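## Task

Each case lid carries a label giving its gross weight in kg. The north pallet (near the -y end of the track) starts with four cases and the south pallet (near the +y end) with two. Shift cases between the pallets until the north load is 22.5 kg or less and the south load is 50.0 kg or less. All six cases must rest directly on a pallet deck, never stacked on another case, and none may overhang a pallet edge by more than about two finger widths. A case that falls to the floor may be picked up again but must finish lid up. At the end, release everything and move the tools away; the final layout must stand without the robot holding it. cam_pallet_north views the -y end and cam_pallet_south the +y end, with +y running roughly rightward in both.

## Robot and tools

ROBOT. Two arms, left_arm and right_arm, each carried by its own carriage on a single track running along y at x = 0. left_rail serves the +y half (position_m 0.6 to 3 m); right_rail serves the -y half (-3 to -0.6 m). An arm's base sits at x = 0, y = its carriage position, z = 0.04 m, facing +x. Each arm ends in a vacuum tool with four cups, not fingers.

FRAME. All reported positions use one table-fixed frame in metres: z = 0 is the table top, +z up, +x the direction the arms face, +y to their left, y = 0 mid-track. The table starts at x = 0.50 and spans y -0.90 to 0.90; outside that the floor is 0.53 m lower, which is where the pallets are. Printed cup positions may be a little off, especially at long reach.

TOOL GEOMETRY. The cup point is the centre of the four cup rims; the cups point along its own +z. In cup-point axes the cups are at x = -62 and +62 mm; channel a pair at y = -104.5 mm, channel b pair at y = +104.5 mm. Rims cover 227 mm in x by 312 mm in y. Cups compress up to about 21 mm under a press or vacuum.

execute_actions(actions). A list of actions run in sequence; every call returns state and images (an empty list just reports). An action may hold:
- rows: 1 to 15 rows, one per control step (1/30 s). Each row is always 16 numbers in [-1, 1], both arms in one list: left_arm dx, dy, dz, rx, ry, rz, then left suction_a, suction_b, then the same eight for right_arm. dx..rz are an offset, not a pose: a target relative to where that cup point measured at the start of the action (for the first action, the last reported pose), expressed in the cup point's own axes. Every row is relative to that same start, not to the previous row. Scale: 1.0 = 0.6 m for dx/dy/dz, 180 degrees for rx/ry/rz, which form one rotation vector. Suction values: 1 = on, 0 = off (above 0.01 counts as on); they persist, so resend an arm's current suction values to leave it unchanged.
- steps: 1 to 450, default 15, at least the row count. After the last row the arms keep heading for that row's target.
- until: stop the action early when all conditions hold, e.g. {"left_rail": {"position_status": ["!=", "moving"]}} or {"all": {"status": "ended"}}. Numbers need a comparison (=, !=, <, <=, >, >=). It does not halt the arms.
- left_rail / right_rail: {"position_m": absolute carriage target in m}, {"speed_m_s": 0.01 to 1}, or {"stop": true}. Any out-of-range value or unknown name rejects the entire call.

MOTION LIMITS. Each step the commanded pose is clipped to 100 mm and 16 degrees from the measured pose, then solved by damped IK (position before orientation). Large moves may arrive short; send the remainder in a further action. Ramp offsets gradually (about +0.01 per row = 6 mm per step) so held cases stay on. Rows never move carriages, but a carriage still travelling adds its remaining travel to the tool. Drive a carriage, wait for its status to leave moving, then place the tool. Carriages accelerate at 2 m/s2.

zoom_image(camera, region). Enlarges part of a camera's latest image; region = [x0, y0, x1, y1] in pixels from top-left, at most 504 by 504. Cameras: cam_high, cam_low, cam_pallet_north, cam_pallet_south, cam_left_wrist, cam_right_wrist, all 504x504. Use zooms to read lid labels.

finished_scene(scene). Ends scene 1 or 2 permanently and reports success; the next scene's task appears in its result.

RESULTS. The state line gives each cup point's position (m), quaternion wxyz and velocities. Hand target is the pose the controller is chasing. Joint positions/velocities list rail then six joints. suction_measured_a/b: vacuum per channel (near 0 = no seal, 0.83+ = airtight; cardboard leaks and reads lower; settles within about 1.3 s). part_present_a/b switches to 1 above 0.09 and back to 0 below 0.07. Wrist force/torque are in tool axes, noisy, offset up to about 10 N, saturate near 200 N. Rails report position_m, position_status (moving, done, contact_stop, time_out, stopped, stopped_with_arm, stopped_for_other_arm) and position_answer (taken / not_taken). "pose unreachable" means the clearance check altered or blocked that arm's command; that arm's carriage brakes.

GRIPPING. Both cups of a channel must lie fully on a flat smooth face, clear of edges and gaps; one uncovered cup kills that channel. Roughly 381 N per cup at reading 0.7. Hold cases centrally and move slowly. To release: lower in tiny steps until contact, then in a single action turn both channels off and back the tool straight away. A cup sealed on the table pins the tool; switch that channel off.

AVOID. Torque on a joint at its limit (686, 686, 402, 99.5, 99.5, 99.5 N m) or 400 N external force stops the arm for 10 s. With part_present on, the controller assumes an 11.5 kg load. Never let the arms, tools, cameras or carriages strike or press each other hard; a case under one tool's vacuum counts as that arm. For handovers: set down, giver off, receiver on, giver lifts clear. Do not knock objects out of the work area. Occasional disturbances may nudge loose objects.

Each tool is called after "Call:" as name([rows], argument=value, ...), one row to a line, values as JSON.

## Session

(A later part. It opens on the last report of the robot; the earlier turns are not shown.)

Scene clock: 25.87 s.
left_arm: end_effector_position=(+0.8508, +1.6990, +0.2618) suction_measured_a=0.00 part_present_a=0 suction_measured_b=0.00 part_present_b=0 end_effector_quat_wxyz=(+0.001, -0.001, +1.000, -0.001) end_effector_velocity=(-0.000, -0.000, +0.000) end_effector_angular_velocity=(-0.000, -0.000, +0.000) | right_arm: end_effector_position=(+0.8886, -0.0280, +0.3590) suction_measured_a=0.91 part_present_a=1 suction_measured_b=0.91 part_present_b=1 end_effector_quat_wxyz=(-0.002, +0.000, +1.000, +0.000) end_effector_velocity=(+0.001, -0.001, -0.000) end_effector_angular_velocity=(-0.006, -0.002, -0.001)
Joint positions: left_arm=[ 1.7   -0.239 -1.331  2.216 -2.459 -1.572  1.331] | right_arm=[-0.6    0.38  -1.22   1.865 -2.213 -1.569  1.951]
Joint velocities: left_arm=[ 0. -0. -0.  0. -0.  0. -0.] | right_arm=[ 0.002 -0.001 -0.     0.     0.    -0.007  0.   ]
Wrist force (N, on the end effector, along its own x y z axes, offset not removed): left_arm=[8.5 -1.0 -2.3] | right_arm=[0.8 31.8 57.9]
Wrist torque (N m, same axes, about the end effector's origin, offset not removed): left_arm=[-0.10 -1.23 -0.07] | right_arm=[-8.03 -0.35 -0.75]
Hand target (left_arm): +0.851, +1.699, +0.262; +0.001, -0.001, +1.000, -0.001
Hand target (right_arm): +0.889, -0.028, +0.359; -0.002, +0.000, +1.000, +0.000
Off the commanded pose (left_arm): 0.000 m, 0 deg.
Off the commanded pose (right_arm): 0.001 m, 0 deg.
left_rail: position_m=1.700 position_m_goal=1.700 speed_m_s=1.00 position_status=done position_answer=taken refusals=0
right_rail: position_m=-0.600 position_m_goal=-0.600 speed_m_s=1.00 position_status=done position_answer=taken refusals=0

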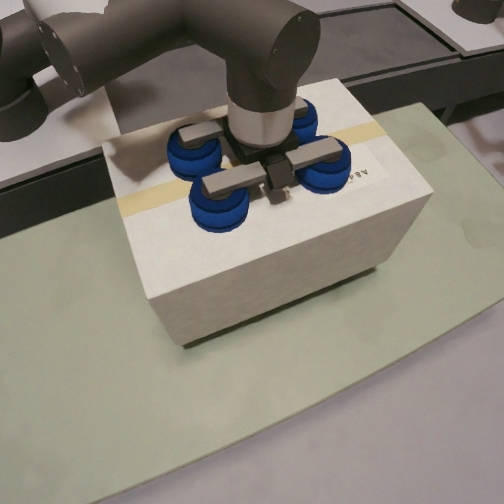

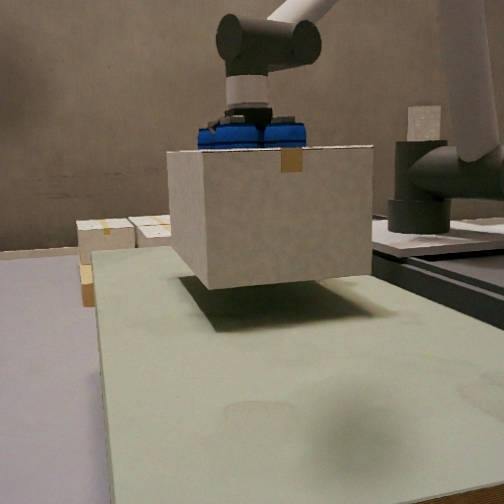

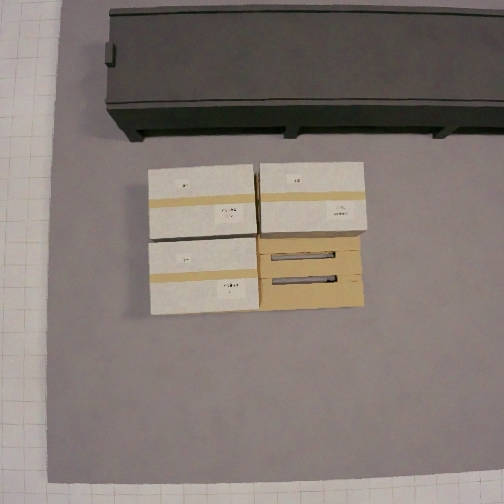

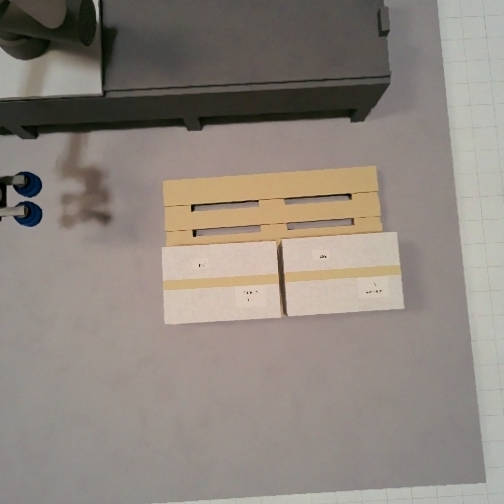

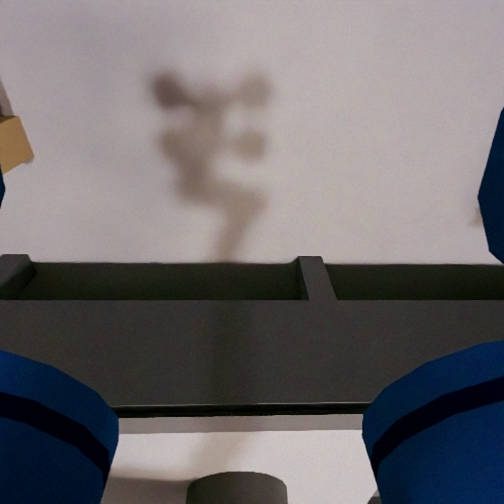

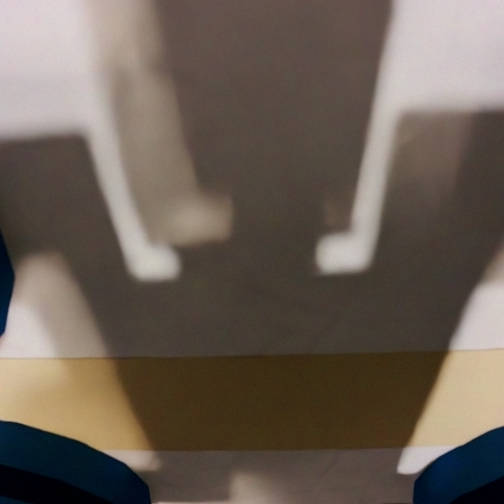

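Call:
execute_actions([
  {"rows":[[0,0,-0.1,0,0,0,0,0,0,0,0.02,0,0,0,1,1],[0,0,-0.2,0,0,0,0,0,0,0,0.05,0,0,0,1,1],[-0.063,0,-0.3,0,0,0,0,0,0,0,0.08,0,0,0,1,1],[-0.063,0,-0.3,0,0,0,0,0,0,0,0.12,0,0,0,1,1]],"steps":22},
])

Scene clock: 27.57 s.
left_arm: end_effector_position=(+0.8881, +1.6991, +0.4418) suction_measured_a=0.00 part_present_a=0 suction_measured_b=0.00 part_present_b=0 end_effector_quat_wxyz=(+0.001, -0.001, +1.000, -0.001) end_effector_velocity=(+0.001, -0.000, +0.002) end_effector_angular_velocity=(+0.000, +0.002, +0.000) | right_arm: end_effector_position=(+0.8884, -0.0281, +0.2872) suction_measured_a=0.91 part_present_a=1 suction_measured_b=0.91 part_present_b=1 end_effector_quat_wxyz=(-0.001, +0.000, +1.000, +0.000) end_effector_velocity=(-0.000, +0.000, -0.001) end_effector_angular_velocity=(-0.000, +0.000, +0.000)
Joint positions: left_arm=[ 1.7   -0.229 -1.457  2.043 -2.161 -1.572  1.341] | right_arm=[-0.6    0.38  -1.164  1.905 -2.309 -1.569  1.951]
Joint velocities: left_arm=[ 0.     0.    -0.    -0.004  0.006 -0.     0.   ] | right_arm=[ 0.     0.     0.     0.    -0.001 -0.    -0.   ]
Wrist force (N, on the end effector, along its own x y z axes, offset not removed): left_arm=[4.7 -1.3 -0.6] | right_arm=[-3.6 6.0 63.8]
Wrist torque (N m, same axes, about the end effector's origin, offset not removed): left_arm=[-0.20 -0.86 -0.10] | right_arm=[-3.71 -0.03 -0.63]
Hand target (left_arm): +0.888, +1.699, +0.442; +0.001, -0.001, +1.000, -0.001
Hand target (right_arm): +0.888, -0.028, +0.287; -0.002, +0.000, +1.000, +0.000
Off the commanded pose (left_arm): 0.000 m, 0 deg.
Off the commanded pose (right_arm): 0.000 m, 0 deg.
left_rail: position_m=1.700 position_m_goal=1.700 speed_m_s=1.00 position_status=done position_answer=taken refusals=0
right_rail: position_m=-0.600 position_m_goal=-0.600 speed_m_s=1.00 position_status=done position_answer=taken refusals=0

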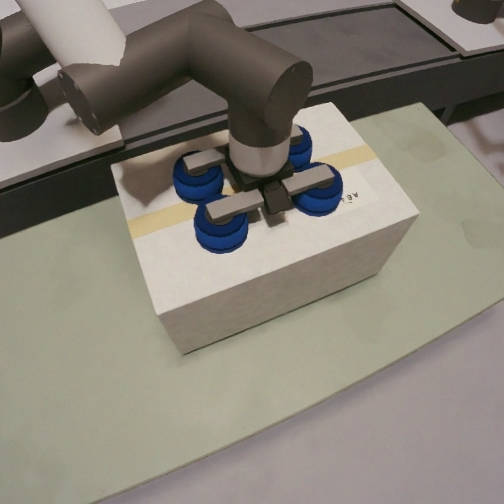

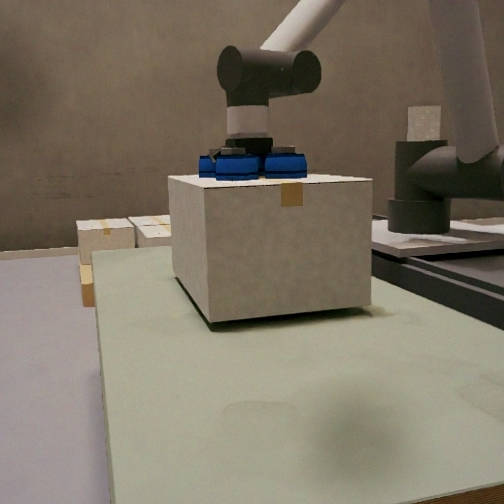

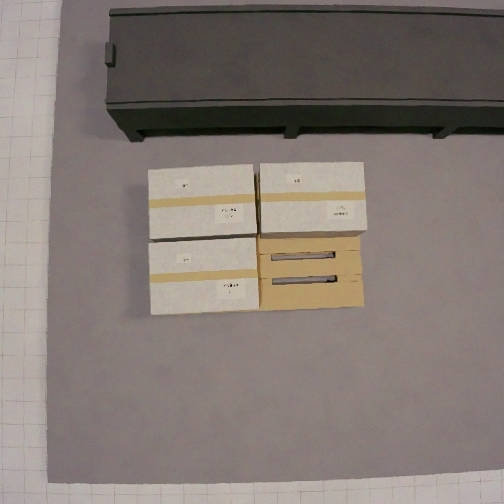

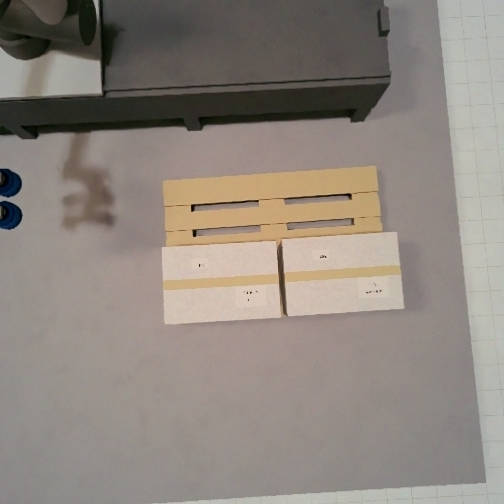

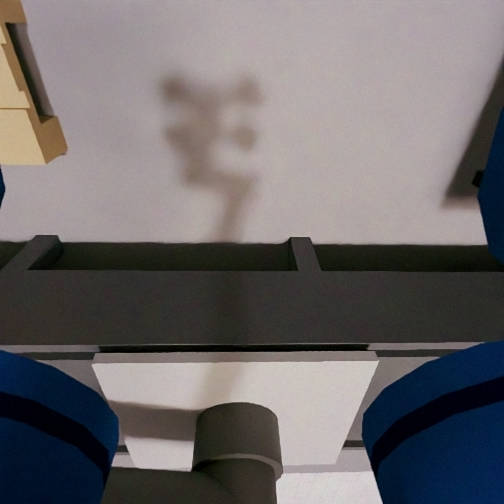

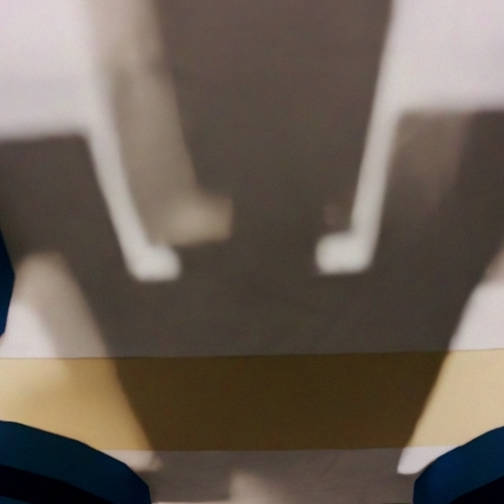

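Call:
execute_actions([
  {"rows":[[0,0,0,0,0,0,0,0,0,0,0.006,0,0,0,1,1],[0,0,0,0,0,0,0,0,0,0,0.014,0,0,0,1,1]],"steps":10},
])

Scene clock: 28.30 s.
left_arm: end_effector_position=(+0.8882, +1.6991, +0.4419) suction_measured_a=0.00 part_present_a=0 suction_measured_b=0.00 part_present_b=0 end_effector_quat_wxyz=(+0.002, -0.001, +1.000, -0.001) end_effector_velocity=(-0.000, +0.000, -0.000) end_effector_angular_velocity=(-0.000, -0.000, +0.000) | right_arm: end_effector_position=(+0.8883, -0.0281, +0.2791) suction_measured_a=0.91 part_present_a=1 suction_measured_b=0.91 part_present_b=1 end_effector_quat_wxyz=(-0.002, +0.000, +1.000, +0.000) end_effector_velocity=(+0.000, +0.000, -0.004) end_effector_angular_velocity=(+0.000, -0.000, +0.000)
Joint positions: left_arm=[ 1.7   -0.229 -1.457  2.043 -2.16  -1.572  1.341] | right_arm=[-0.6    0.38  -1.157  1.909 -2.32  -1.569  1.951]
Joint velocities: left_arm=[ 0.     0.    -0.     0.001 -0.001  0.     0.   ] | right_arm=[ 0.    -0.     0.004  0.002 -0.006  0.    -0.   ]
Wrist force (N, on the end effector, along its own x y z axes, offset not removed): left_arm=[6.0 -0.9 -1.8] | right_arm=[4.6 -1.3 61.2]
Wrist torque (N m, same axes, about the end effector's origin, offset not removed): left_arm=[-0.10 -0.91 -0.14] | right_arm=[-4.89 -0.75 -0.53]
Hand target (left_arm): +0.888, +1.699, +0.442; +0.001, -0.001, +1.000, -0.001
Hand target (right_arm): +0.888, -0.028, +0.279; -0.001, +0.000, +1.000, +0.000
Off the commanded pose (left_arm): 0.000 m, 0 deg.
Off the commanded pose (right_arm): 0.000 m, 0 deg.
left_rail: position_m=1.700 position_m_goal=1.700 speed_m_s=1.00 position_status=done position_answer=taken refusals=0
right_rail: position_m=-0.600 position_m_goal=-0.600 speed_m_s=1.00 position_status=done position_answer=taken refusals=0

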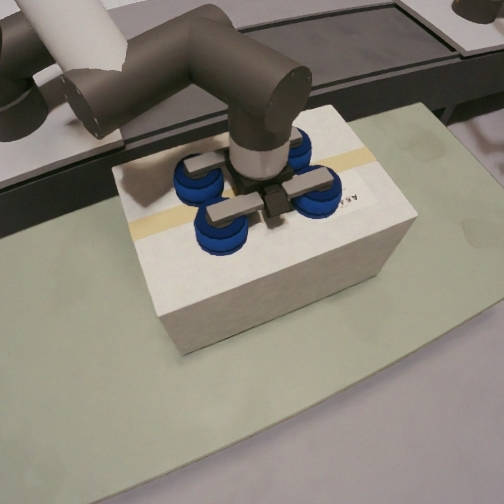

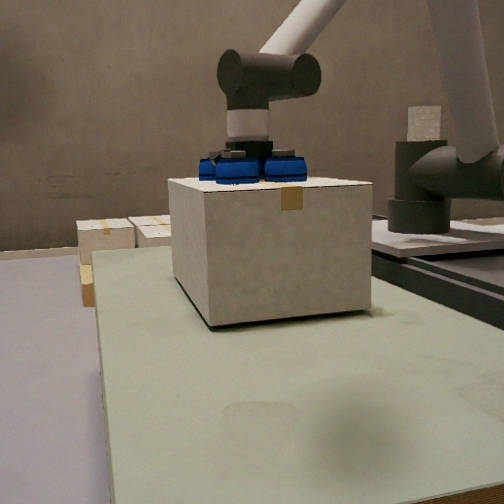

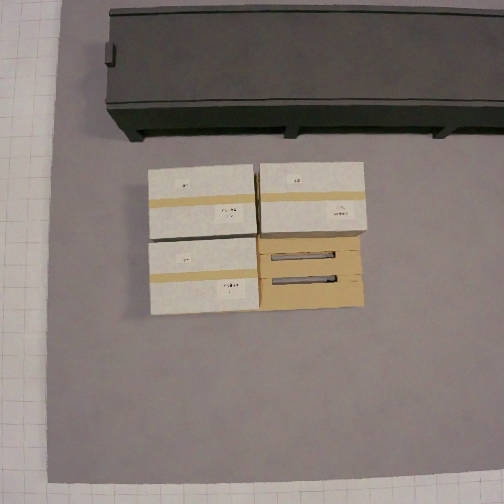

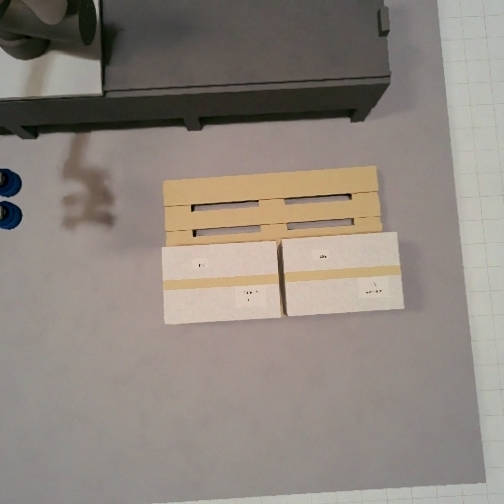

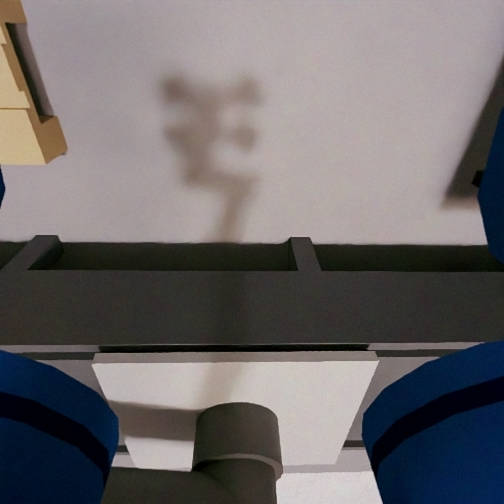

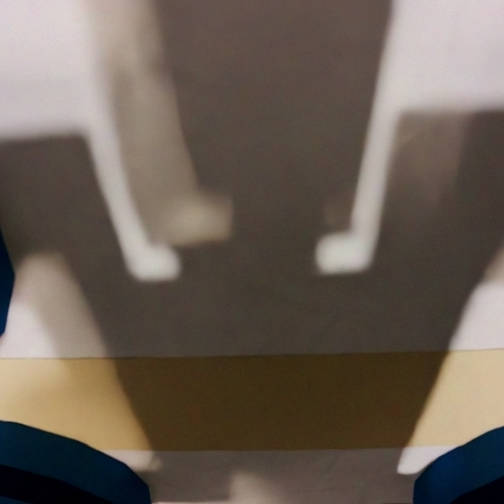

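Call:
execute_actions([
  {"rows":[[0,0,0,0,0,0,0,0,0,0,0.005,0,0,0,1,1],[0,0,0,0,0,0,0,0,0,0,0.01,0,0,0,1,1]],"steps":10},
])

Scene clock: 29.17 s.
left_arm: end_effector_position=(+0.8881, +1.6991, +0.4418) suction_measured_a=0.00 part_present_a=0 suction_measured_b=0.00 part_present_b=0 end_effector_quat_wxyz=(+0.001, -0.001, +1.000, -0.001) end_effector_velocity=(+0.000, -0.000, -0.000) end_effector_angular_velocity=(+0.000, +0.000, +0.000) | right_arm: end_effector_position=(+0.8883, -0.0281, +0.2733) suction_measured_a=0.91 part_present_a=1 suction_measured_b=0.91 part_present_b=1 end_effector_quat_wxyz=(-0.002, +0.000, +1.000, +0.000) end_effector_velocity=(+0.000, +0.000, -0.003) end_effector_angular_velocity=(+0.000, -0.000, -0.000)
Joint positions: left_arm=[ 1.7   -0.229 -1.457  2.043 -2.161 -1.572  1.341] | right_arm=[-0.6    0.38  -1.152  1.912 -2.328 -1.569  1.951]
Joint velocities: left_arm=[ 0. -0.  0.  0. -0. -0. -0.] | right_arm=[ 0.     0.     0.002  0.001 -0.004 -0.     0.   ]
Wrist force (N, on the end effector, along its own x y z axes, offset not removed): left_arm=[6.4 -2.5 0.8] | right_arm=[1.4 -1.4 59.5]
Wrist torque (N m, same axes, about the end effector's origin, offset not removed): left_arm=[-0.34 -0.92 -0.11] | right_arm=[-4.87 -0.51 -0.59]
Hand target (left_arm): +0.888, +1.699, +0.442; +0.002, -0.001, +1.000, -0.001
Hand target (right_arm): +0.888, -0.028, +0.273; -0.002, +0.000, +1.000, +0.000
Off the commanded pose (left_arm): 0.000 m, 0 deg.
Off the commanded pose (right_arm): 0.000 m, 0 deg.
left_rail: position_m=1.700 position_m_goal=1.700 speed_m_s=1.00 position_status=done position_answer=taken refusals=0
right_rail: position_m=-0.600 position_m_goal=-0.600 speed_m_s=1.00 position_status=done position_answer=taken refusals=0

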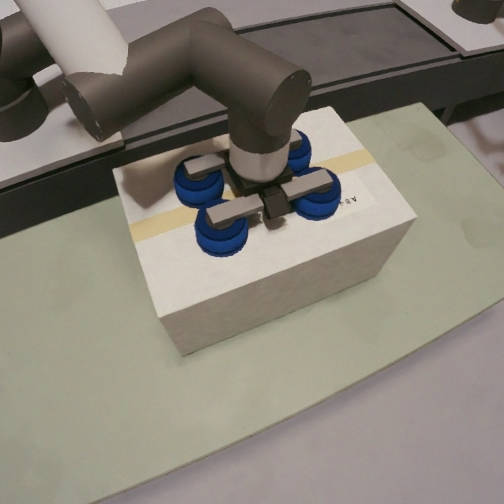

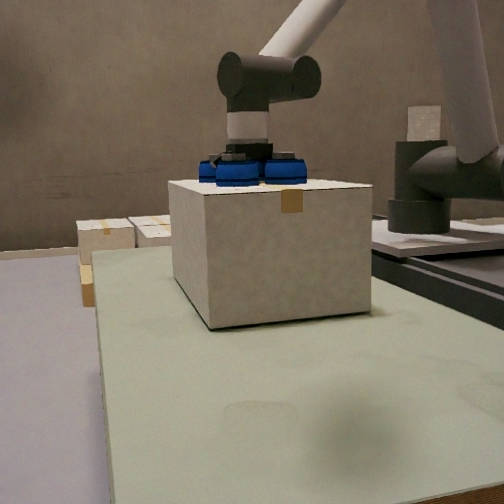

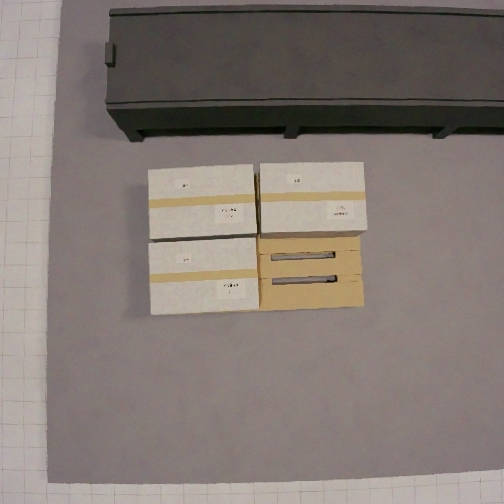

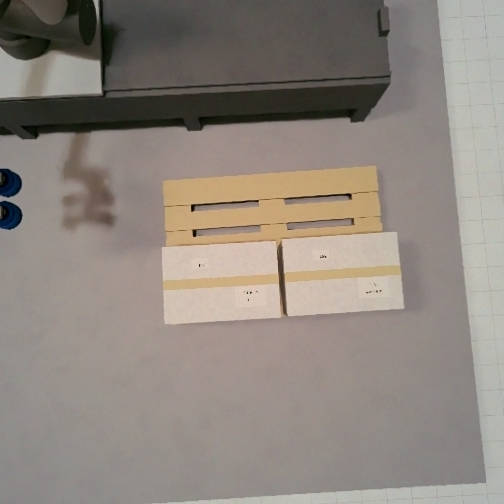

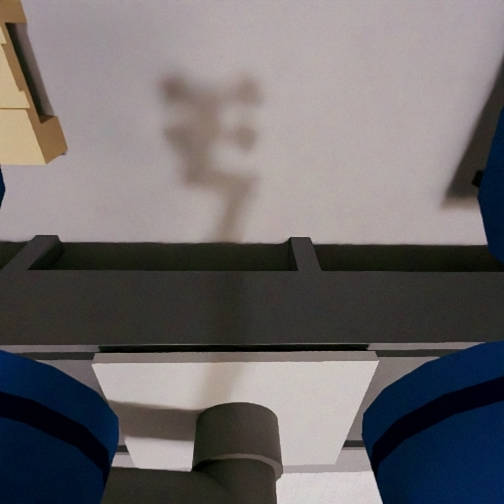

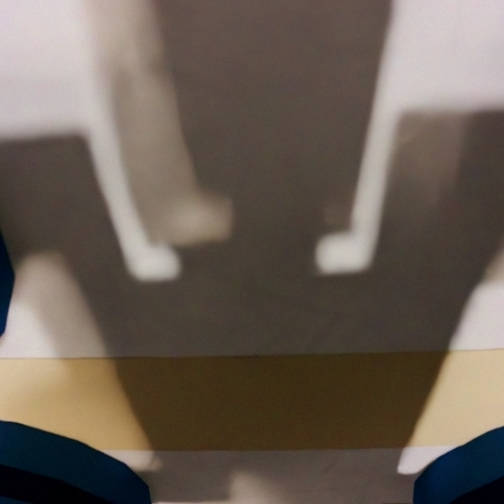

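Call:
execute_actions([
  {"rows":[[0,0,0,0,0,0,0,0,0,0,0.005,0,0,0,1,1]],"steps":8},
  {"rows":[[0,0,0,0,0,0,0,0,0,0,-0.005,0,0,0,0,0],[0,0,0,0,0,0,0,0,0,0,-0.01,0,0,0,0,0],[0,0,0,0,0,0,0,0,0,0,-0.015,0,0,0,0,0],[0,0,0,0,0,0,0,0,0,0,-0.02,0,0,0,0,0],[0,0,0,0,0,0,0,0,0,0,-0.025,0,0,0,0,0],[0,0,0,0,0,0,0,0,0,0,-0.03,0,0,0,0,0],[0,0,0,0,0,0,0,0,0,0,-0.04,0,0,0,0,0],[0,0,0,0,0,0,0,0,0,0,-0.06,0,0,0,0,0],[0,-0.05,0,0,0,0,0,0,0,0,-0.13,0,0,0,0,0]],"steps":20},
  {"rows":[[0,0,0,0,0,0,0,0,-0.1,-0.95,0,0,0,0,0,0]],"right_rail":{"position_m":-2.53},"steps":25},
  {"rows":[[0,-0.995,0,0,0,0,0,0,0,0,0,0,0,0,0,0]],"left_rail":{"position_m":0.6},"steps":90,"until":{"all":{"status":"ended"}}},
])

Scene clock: 34.43 s.
left_arm: end_effector_position=(+0.8874, -0.0276, +0.4423) suction_measured_a=0.00 part_present_a=0 suction_measured_b=0.00 part_present_b=0 end_effector_quat_wxyz=(+0.001, -0.001, +1.000, -0.002) end_effector_velocity=(+0.000, +0.000, -0.000) end_effector_angular_velocity=(+0.001, -0.000, +0.000) | right_arm: end_effector_position=(+0.9305, -2.4054, +0.3466) suction_measured_a=0.00 part_present_a=0 suction_measured_b=0.00 part_present_b=0 end_effector_quat_wxyz=(-0.002, +0.002, +1.000, -0.001) end_effector_velocity=(-0.000, +0.000, -0.000) end_effector_angular_velocity=(+0.000, +0.000, +0.000)
Joint positions: left_arm=[ 0.6   -0.801 -1.245  1.766 -2.096 -1.572  0.769] | right_arm=[-2.53  -0.082 -1.327  2.041 -2.282 -1.572  1.493]
Joint velocities: left_arm=[ 0.     0.     0.     0.     0.001  0.001 -0.   ] | right_arm=[ 0.  0. -0.  0.  0.  0.  0.]
Wrist force (N, on the end effector, along its own x y z axes, offset not removed): left_arm=[6.9 -4.3 -0.6] | right_arm=[-2.7 3.6 -4.8]
Wrist torque (N m, same axes, about the end effector's origin, offset not removed): left_arm=[-0.48 -1.08 -0.09] | right_arm=[0.36 -0.27 -0.54]
Hand target (left_arm): +0.887, -0.028, +0.442; +0.001, -0.001, +1.000, -0.002
Hand target (right_arm): +0.930, -2.405, +0.347; -0.002, +0.002, +1.000, -0.001
Off the commanded pose (left_arm): 0.002 m, 0 deg.
Off the commanded pose (right_arm): 0.000 m, 0 deg.
left_rail: position_m=0.600 position_m_goal=0.600 speed_m_s=1.00 position_status=done position_answer=taken refusals=0
right_rail: position_m=-2.530 position_m_goal=-2.530 speed_m_s=1.00 position_status=done position_answer=taken refusals=0

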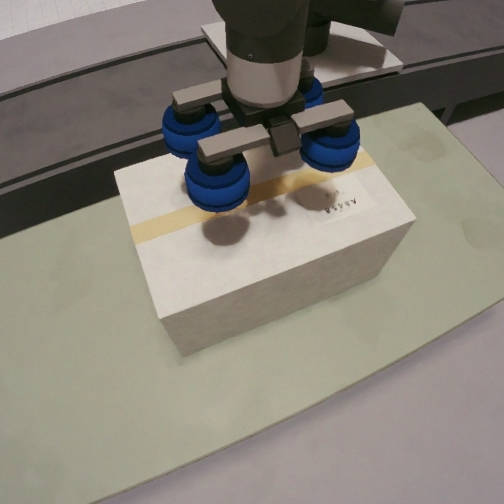

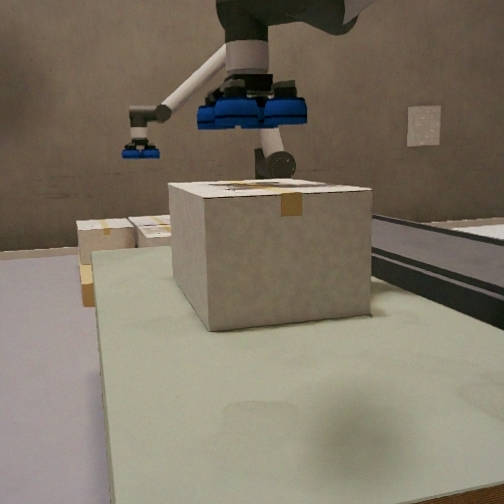

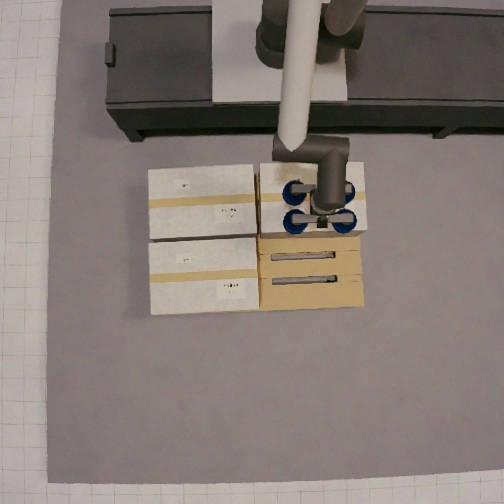

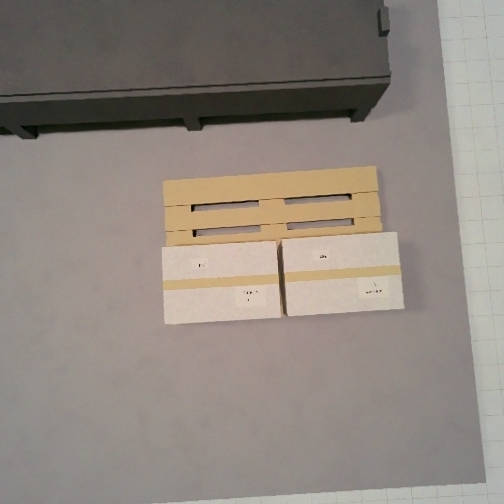

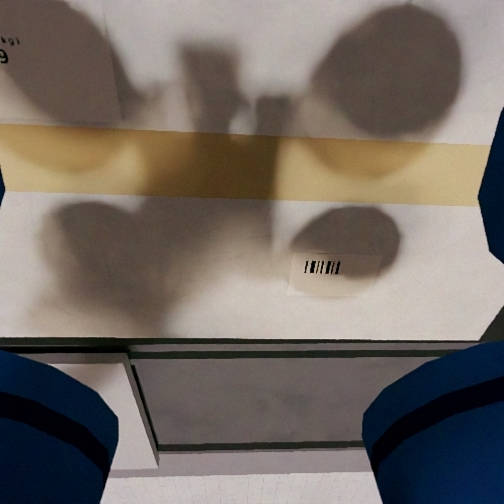

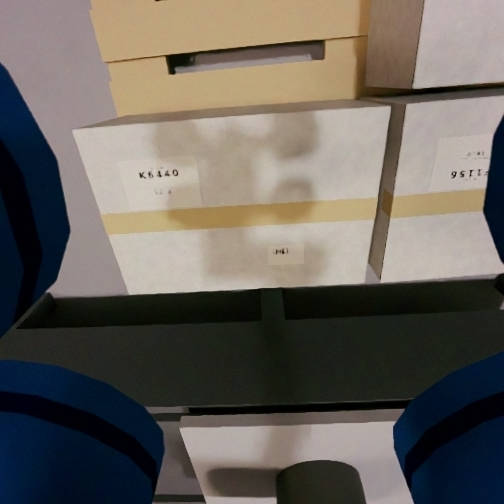

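Call:
zoom_image(camera="cam_right_wrist", region=[120, 155, 200, 210])

Call:
zoom_image(camera="cam_right_wrist", region=[430, 135, 504, 190])

Region (120, 155, 200, 210) of cam_right_wrist's 504x504 image, scaled by 6.300, with more detail than that image has; it fills the top 346 rows of this view, and the rest is white.

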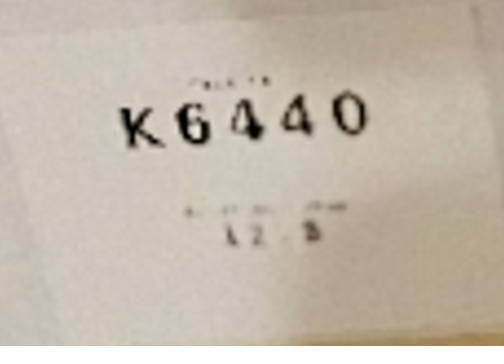

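Region (430, 135, 504, 190) of cam_right_wrist's 504x504 image, scaled by 6.811, with more detail than that image has; it fills the top 375 rows of this view, and the rest is white.

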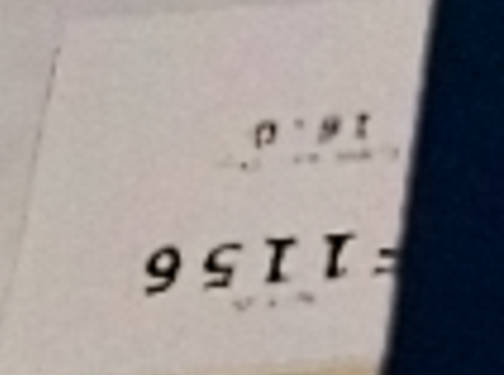

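Call:
execute_actions([
  {"rows":[[0,0,0.23,0,0,0,0,0,0.217,0.034,0.69,0,0,-0.009,0,0]],"steps":35},
])

Call:
zoom_image(camera="cam_pallet_north", region=[245, 150, 385, 250])

Scene clock: 36.77 s.
left_arm: end_effector_position=(+0.8876, -0.0278, +0.3043) suction_measured_a=0.00 part_present_a=0 suction_measured_b=0.00 part_present_b=0 end_effector_quat_wxyz=(+0.001, -0.001, +1.000, -0.002) end_effector_velocity=(-0.000, +0.000, -0.000) end_effector_angular_velocity=(+0.000, +0.000, -0.000) | right_arm: end_effector_position=(+0.7990, -2.3856, -0.0662) suction_measured_a=0.00 part_present_a=0 suction_measured_b=0.00 part_present_b=0 end_effector_quat_wxyz=(-0.002, -0.012, +1.000, -0.001) end_effector_velocity=(+0.002, +0.000, -0.002) end_effector_angular_velocity=(-0.000, -0.003, +0.000)
Joint positions: left_arm=[ 0.6   -0.801 -1.15   1.853 -2.277 -1.572  0.769] | right_arm=[-2.53  -0.071 -0.89   2.343 -3.02  -1.572  1.476]
Joint velocities: left_arm=[ 0.  0.  0.  0. -0. -0.  0.] | right_arm=[ 0.     0.     0.005 -0.001 -0.007  0.     0.   ]
Wrist force (N, on the end effector, along its own x y z axes, offset not removed): left_arm=[6.1 -3.6 -1.5] | right_arm=[4.3 2.5 -2.8]
Wrist torque (N m, same axes, about the end effector's origin, offset not removed): left_arm=[-0.50 -1.02 -0.18] | right_arm=[0.44 -1.08 -0.55]
Hand target (left_arm): +0.888, -0.028, +0.304; +0.001, -0.001, +1.000, -0.002
Hand target (right_arm): +0.799, -2.385, -0.067; -0.002, -0.012, +1.000, -0.001
Off the commanded pose (left_arm): 0.000 m, 0 deg.
Off the commanded pose (right_arm): 0.001 m, 0 deg.
left_rail: position_m=0.600 position_m_goal=0.600 speed_m_s=1.00 position_status=done position_answer=taken refusals=0
right_rail: position_m=-2.530 position_m_goal=-2.530 speed_m_s=1.00 position_status=done position_answer=taken refusals=0

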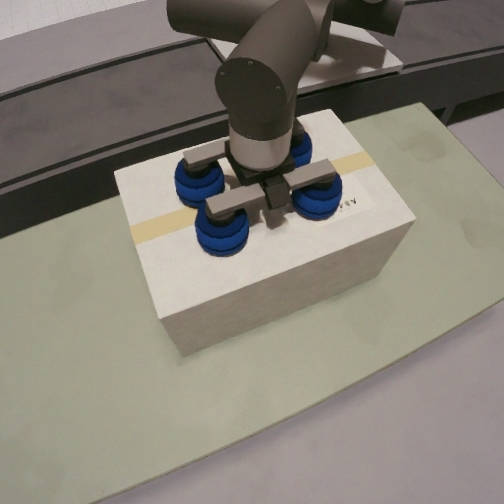

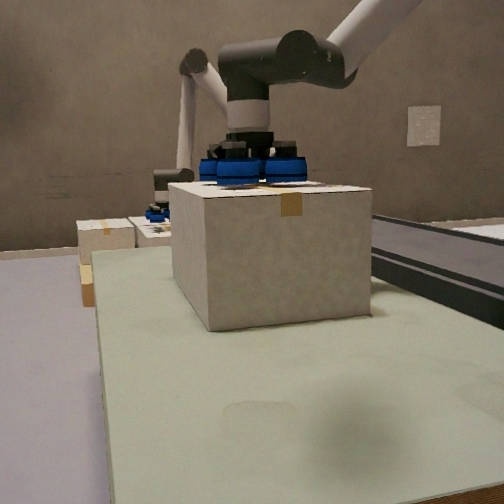

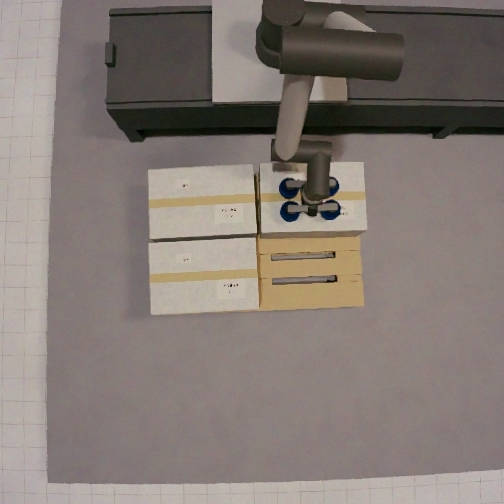

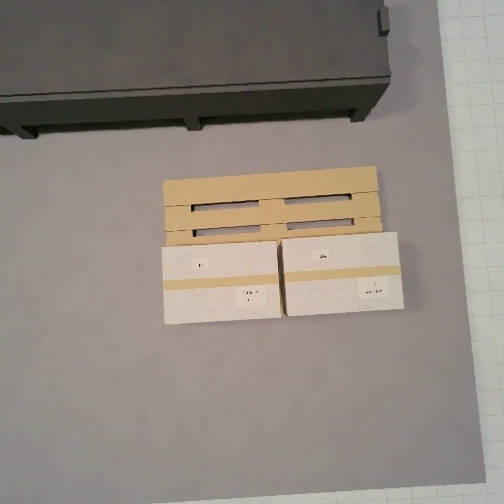

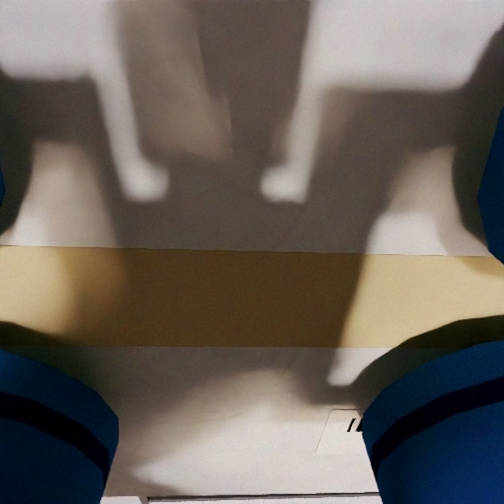

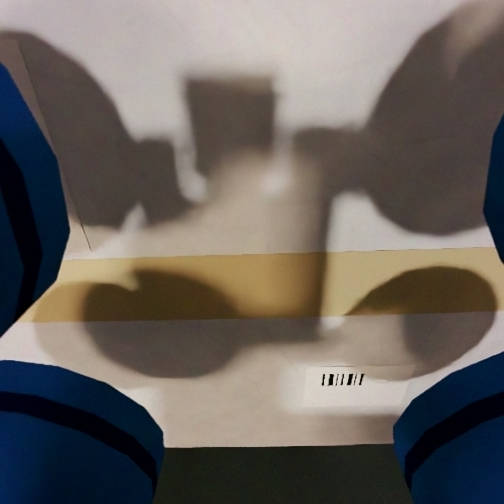

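Region (245, 150, 385, 250) of cam_pallet_north's 504x504 image, scaled by 3.600, with more detail than that image has; it fills the top 360 rows of this view, and the rest is white.

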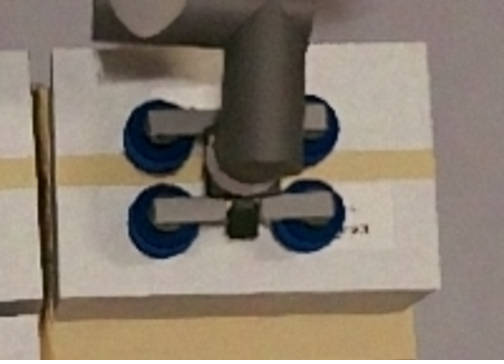

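Call:
execute_actions([
  {"rows":[[0,0,0.02,0,0,0,1,1,0.008,0.025,0.03,0,0,0,0,0],[0,0,0.042,0,0,0,1,1,0.008,0.025,0.08,0,0,0,0,0]],"steps":18},
])

Scene clock: 38.23 s.
left_arm: end_effector_position=(+0.8875, -0.0277, +0.2788) suction_measured_a=0.80 part_present_a=1 suction_measured_b=0.80 part_present_b=1 end_effector_quat_wxyz=(+0.001, -0.001, +1.000, -0.002) end_effector_velocity=(-0.000, -0.000, +0.000) end_effector_angular_velocity=(-0.001, +0.001, -0.000) | right_arm: end_effector_position=(+0.7937, -2.3709, -0.1141) suction_measured_a=0.00 part_present_a=0 suction_measured_b=0.00 part_present_b=0 end_effector_quat_wxyz=(-0.002, -0.012, +1.000, -0.001) end_effector_velocity=(+0.000, +0.000, -0.001) end_effector_angular_velocity=(-0.000, -0.001, -0.000)
Joint positions: left_arm=[ 0.6   -0.801 -1.13   1.866 -2.31  -1.572  0.769] | right_arm=[-2.53  -0.052 -0.813  2.338 -3.092 -1.572  1.494]
Joint velocities: left_arm=[ 0.    -0.    -0.     0.    -0.    -0.002 -0.   ] | right_arm=[ 0.     0.     0.001 -0.    -0.002 -0.     0.   ]
Wrist force (N, on the end effector, along its own x y z axes, offset not removed): left_arm=[7.3 -1.3 67.8] | right_arm=[3.5 -1.1 -2.1]
Wrist torque (N m, same axes, about the end effector's origin, offset not removed): left_arm=[-5.67 0.21 0.40] | right_arm=[-0.40 -1.05 -0.55]
Hand target (left_arm): +0.888, -0.028, +0.279; +0.001, -0.001, +1.000, -0.002
Hand target (right_arm): +0.794, -2.371, -0.114; -0.002, -0.012, +1.000, -0.001
Off the commanded pose (left_arm): 0.000 m, 0 deg.
Off the commanded pose (right_arm): 0.000 m, 0 deg.
left_rail: position_m=0.600 position_m_goal=0.600 speed_m_s=1.00 position_status=done position_answer=taken refusals=0
right_rail: position_m=-2.530 position_m_goal=-2.530 speed_m_s=1.00 position_status=done position_answer=taken refusals=0

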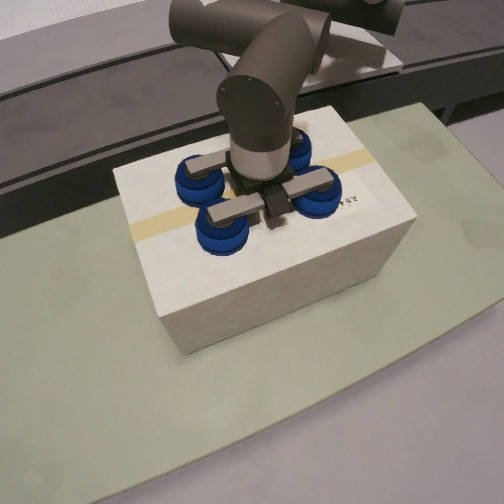

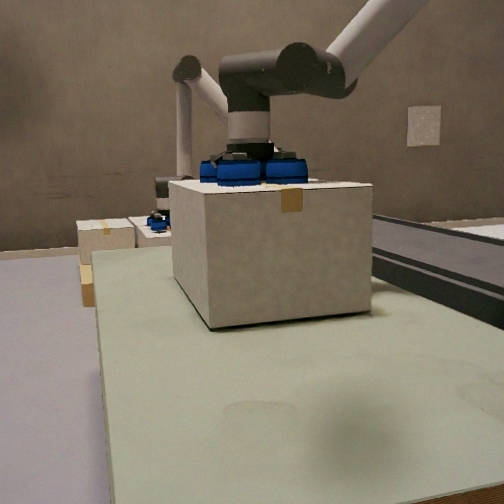

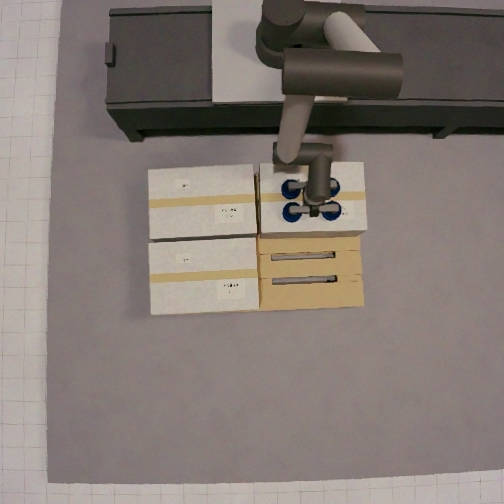

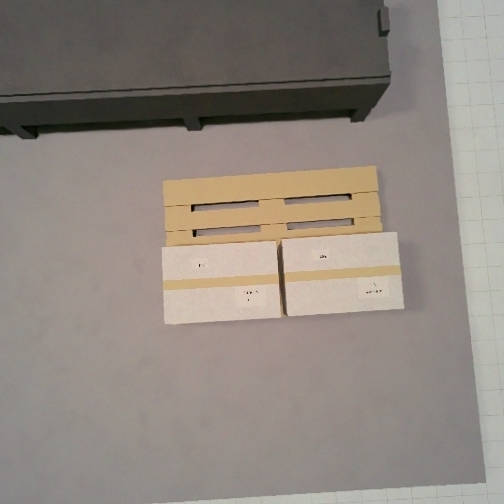

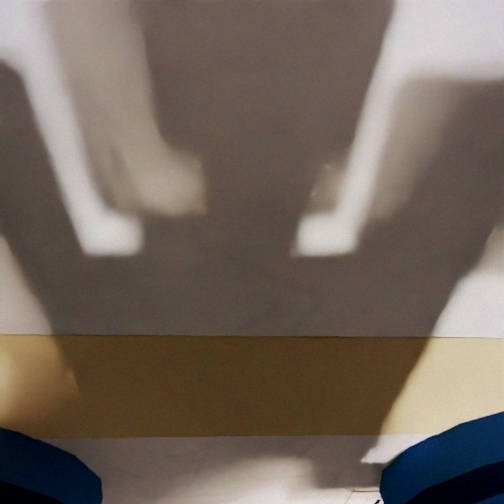

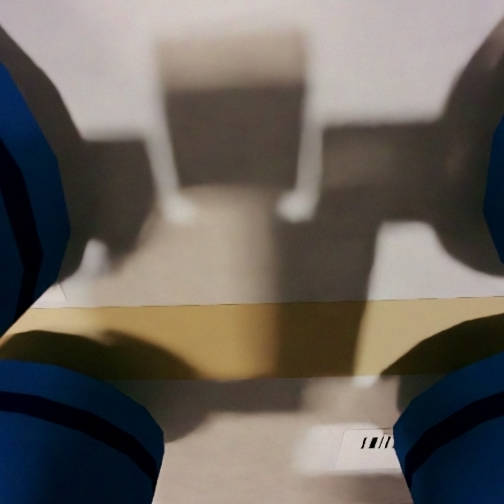

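Call:
execute_actions([
  {"rows":[[0,0,-0.005,0,0,0,1,1,0.02,0,0,0,0,0,0,0],[0,0,-0.012,0,0,0,1,1,0.02,0,0.01,0,0,0,0,0],[0,0,-0.022,0,0,0,1,1,0.02,0,0.02,0,0,0,1,1],[0,0,-0.035,0,0,0,1,1,0.02,0,0.03,0,0,0,1,1],[0,0,-0.055,0,0,0,1,1,0.02,0,0.04,0,0,0,1,1],[0,0,-0.08,0,0,0,1,1,0.02,0,0.05,0,0,0,1,1],[0,0,-0.13,0,0,0,1,1,0.02,0,0.05,0,0,0,1,1]],"steps":18},
  {"rows":[[0,0.02,0,0,0,0,1,1,0,0,0,0,0,0,1,1],[0,0.05,0,0,0,0,1,1,0,0,0,0,0,0,1,1],[0,0.09,0,0,0,0,1,1,0,0,0,0,0,0,1,1],[0,0.14,0,0,0,0,1,1,0,0,0,0,0,0,1,1],[0.05,1,0,0,0,-0.01,1,1,0,0,0,0,0,0,1,1]],"left_rail":{"position_m":3.0},"steps":15},
])

Scene clock: 42.37 s.
left_arm: end_effector_position=(+0.8759, +0.4012, +0.3533) suction_measured_a=0.85 part_present_a=1 suction_measured_b=0.85 part_present_b=1 end_effector_quat_wxyz=(+0.000, -0.017, +1.000, -0.001) end_effector_velocity=(-0.039, +1.486, -0.007) end_effector_angular_velocity=(+0.002, -0.005, +0.018) | right_arm: end_effector_position=(+0.7816, -2.3712, -0.1440) suction_measured_a=0.91 part_present_a=1 suction_measured_b=0.91 part_present_b=1 end_effector_quat_wxyz=(-0.002, -0.012, +1.000, -0.001) end_effector_velocity=(-0.000, +0.000, -0.000) end_effector_angular_velocity=(+0.000, +0.000, -0.000)
Joint positions: left_arm=[ 0.807 -0.644 -1.307  2.002 -2.268 -1.571  0.894] | right_arm=[-2.53  -0.054 -0.765  2.347 -3.149 -1.572  1.493]
Joint velocities: left_arm=[ 0.908  0.463 -0.274  0.398 -0.127  0.004  0.445] | right_arm=[ 0. -0. -0.  0.  0.  0.  0.]
Wrist force (N, on the end effector, along its own x y z axes, offset not removed): left_arm=[4.1 -43.5 65.3] | right_arm=[5.9 4.4 10.2]
Wrist torque (N m, same axes, about the end effector's origin, offset not removed): left_arm=[-0.92 -0.40 -0.16] | right_arm=[-1.61 -3.83 -0.48]
Hand target (left_arm): +0.870, +0.534, +0.352; +0.000, -0.017, +1.000, -0.000
Hand target (right_arm): +0.782, -2.371, -0.144; -0.002, -0.012, +1.000, -0.001
Off the commanded pose (left_arm): 0.379 m, 0 deg; position clipped at the last step of the last action.
Off the commanded pose (right_arm): 0.000 m, 0 deg.
left_rail: position_m=0.807 position_m_goal=3.000 speed_m_s=1.00 position_status=moving position_answer=taken refusals=0
right_rail: position_m=-2.530 position_m_goal=-2.530 speed_m_s=1.00 position_status=done position_answer=taken refusals=0

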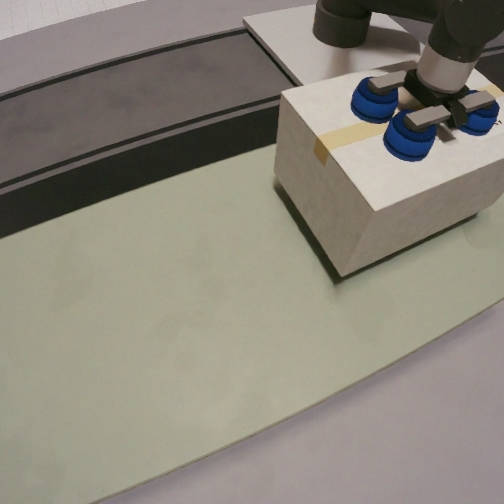

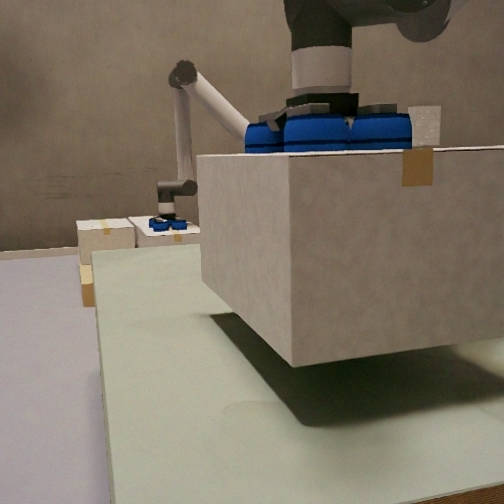

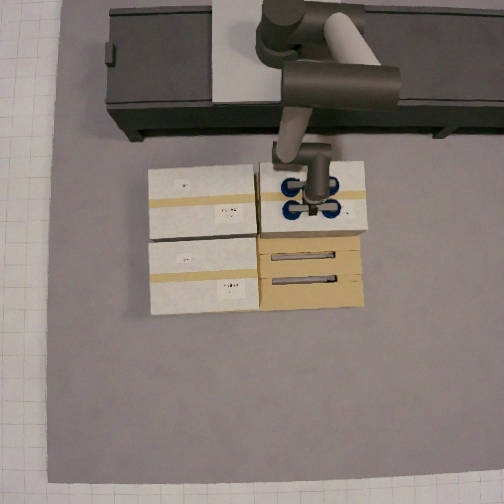

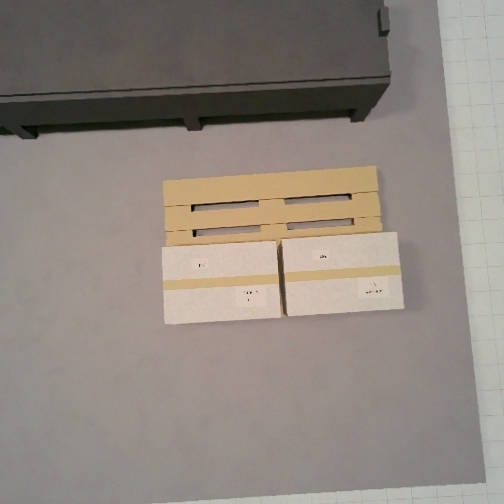

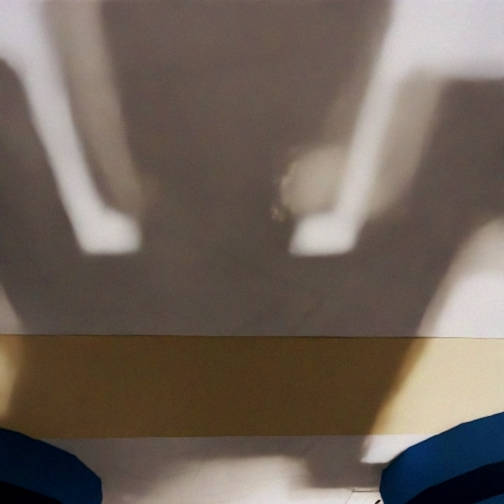

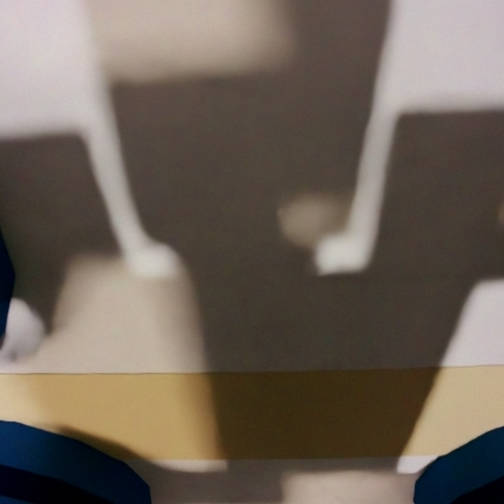

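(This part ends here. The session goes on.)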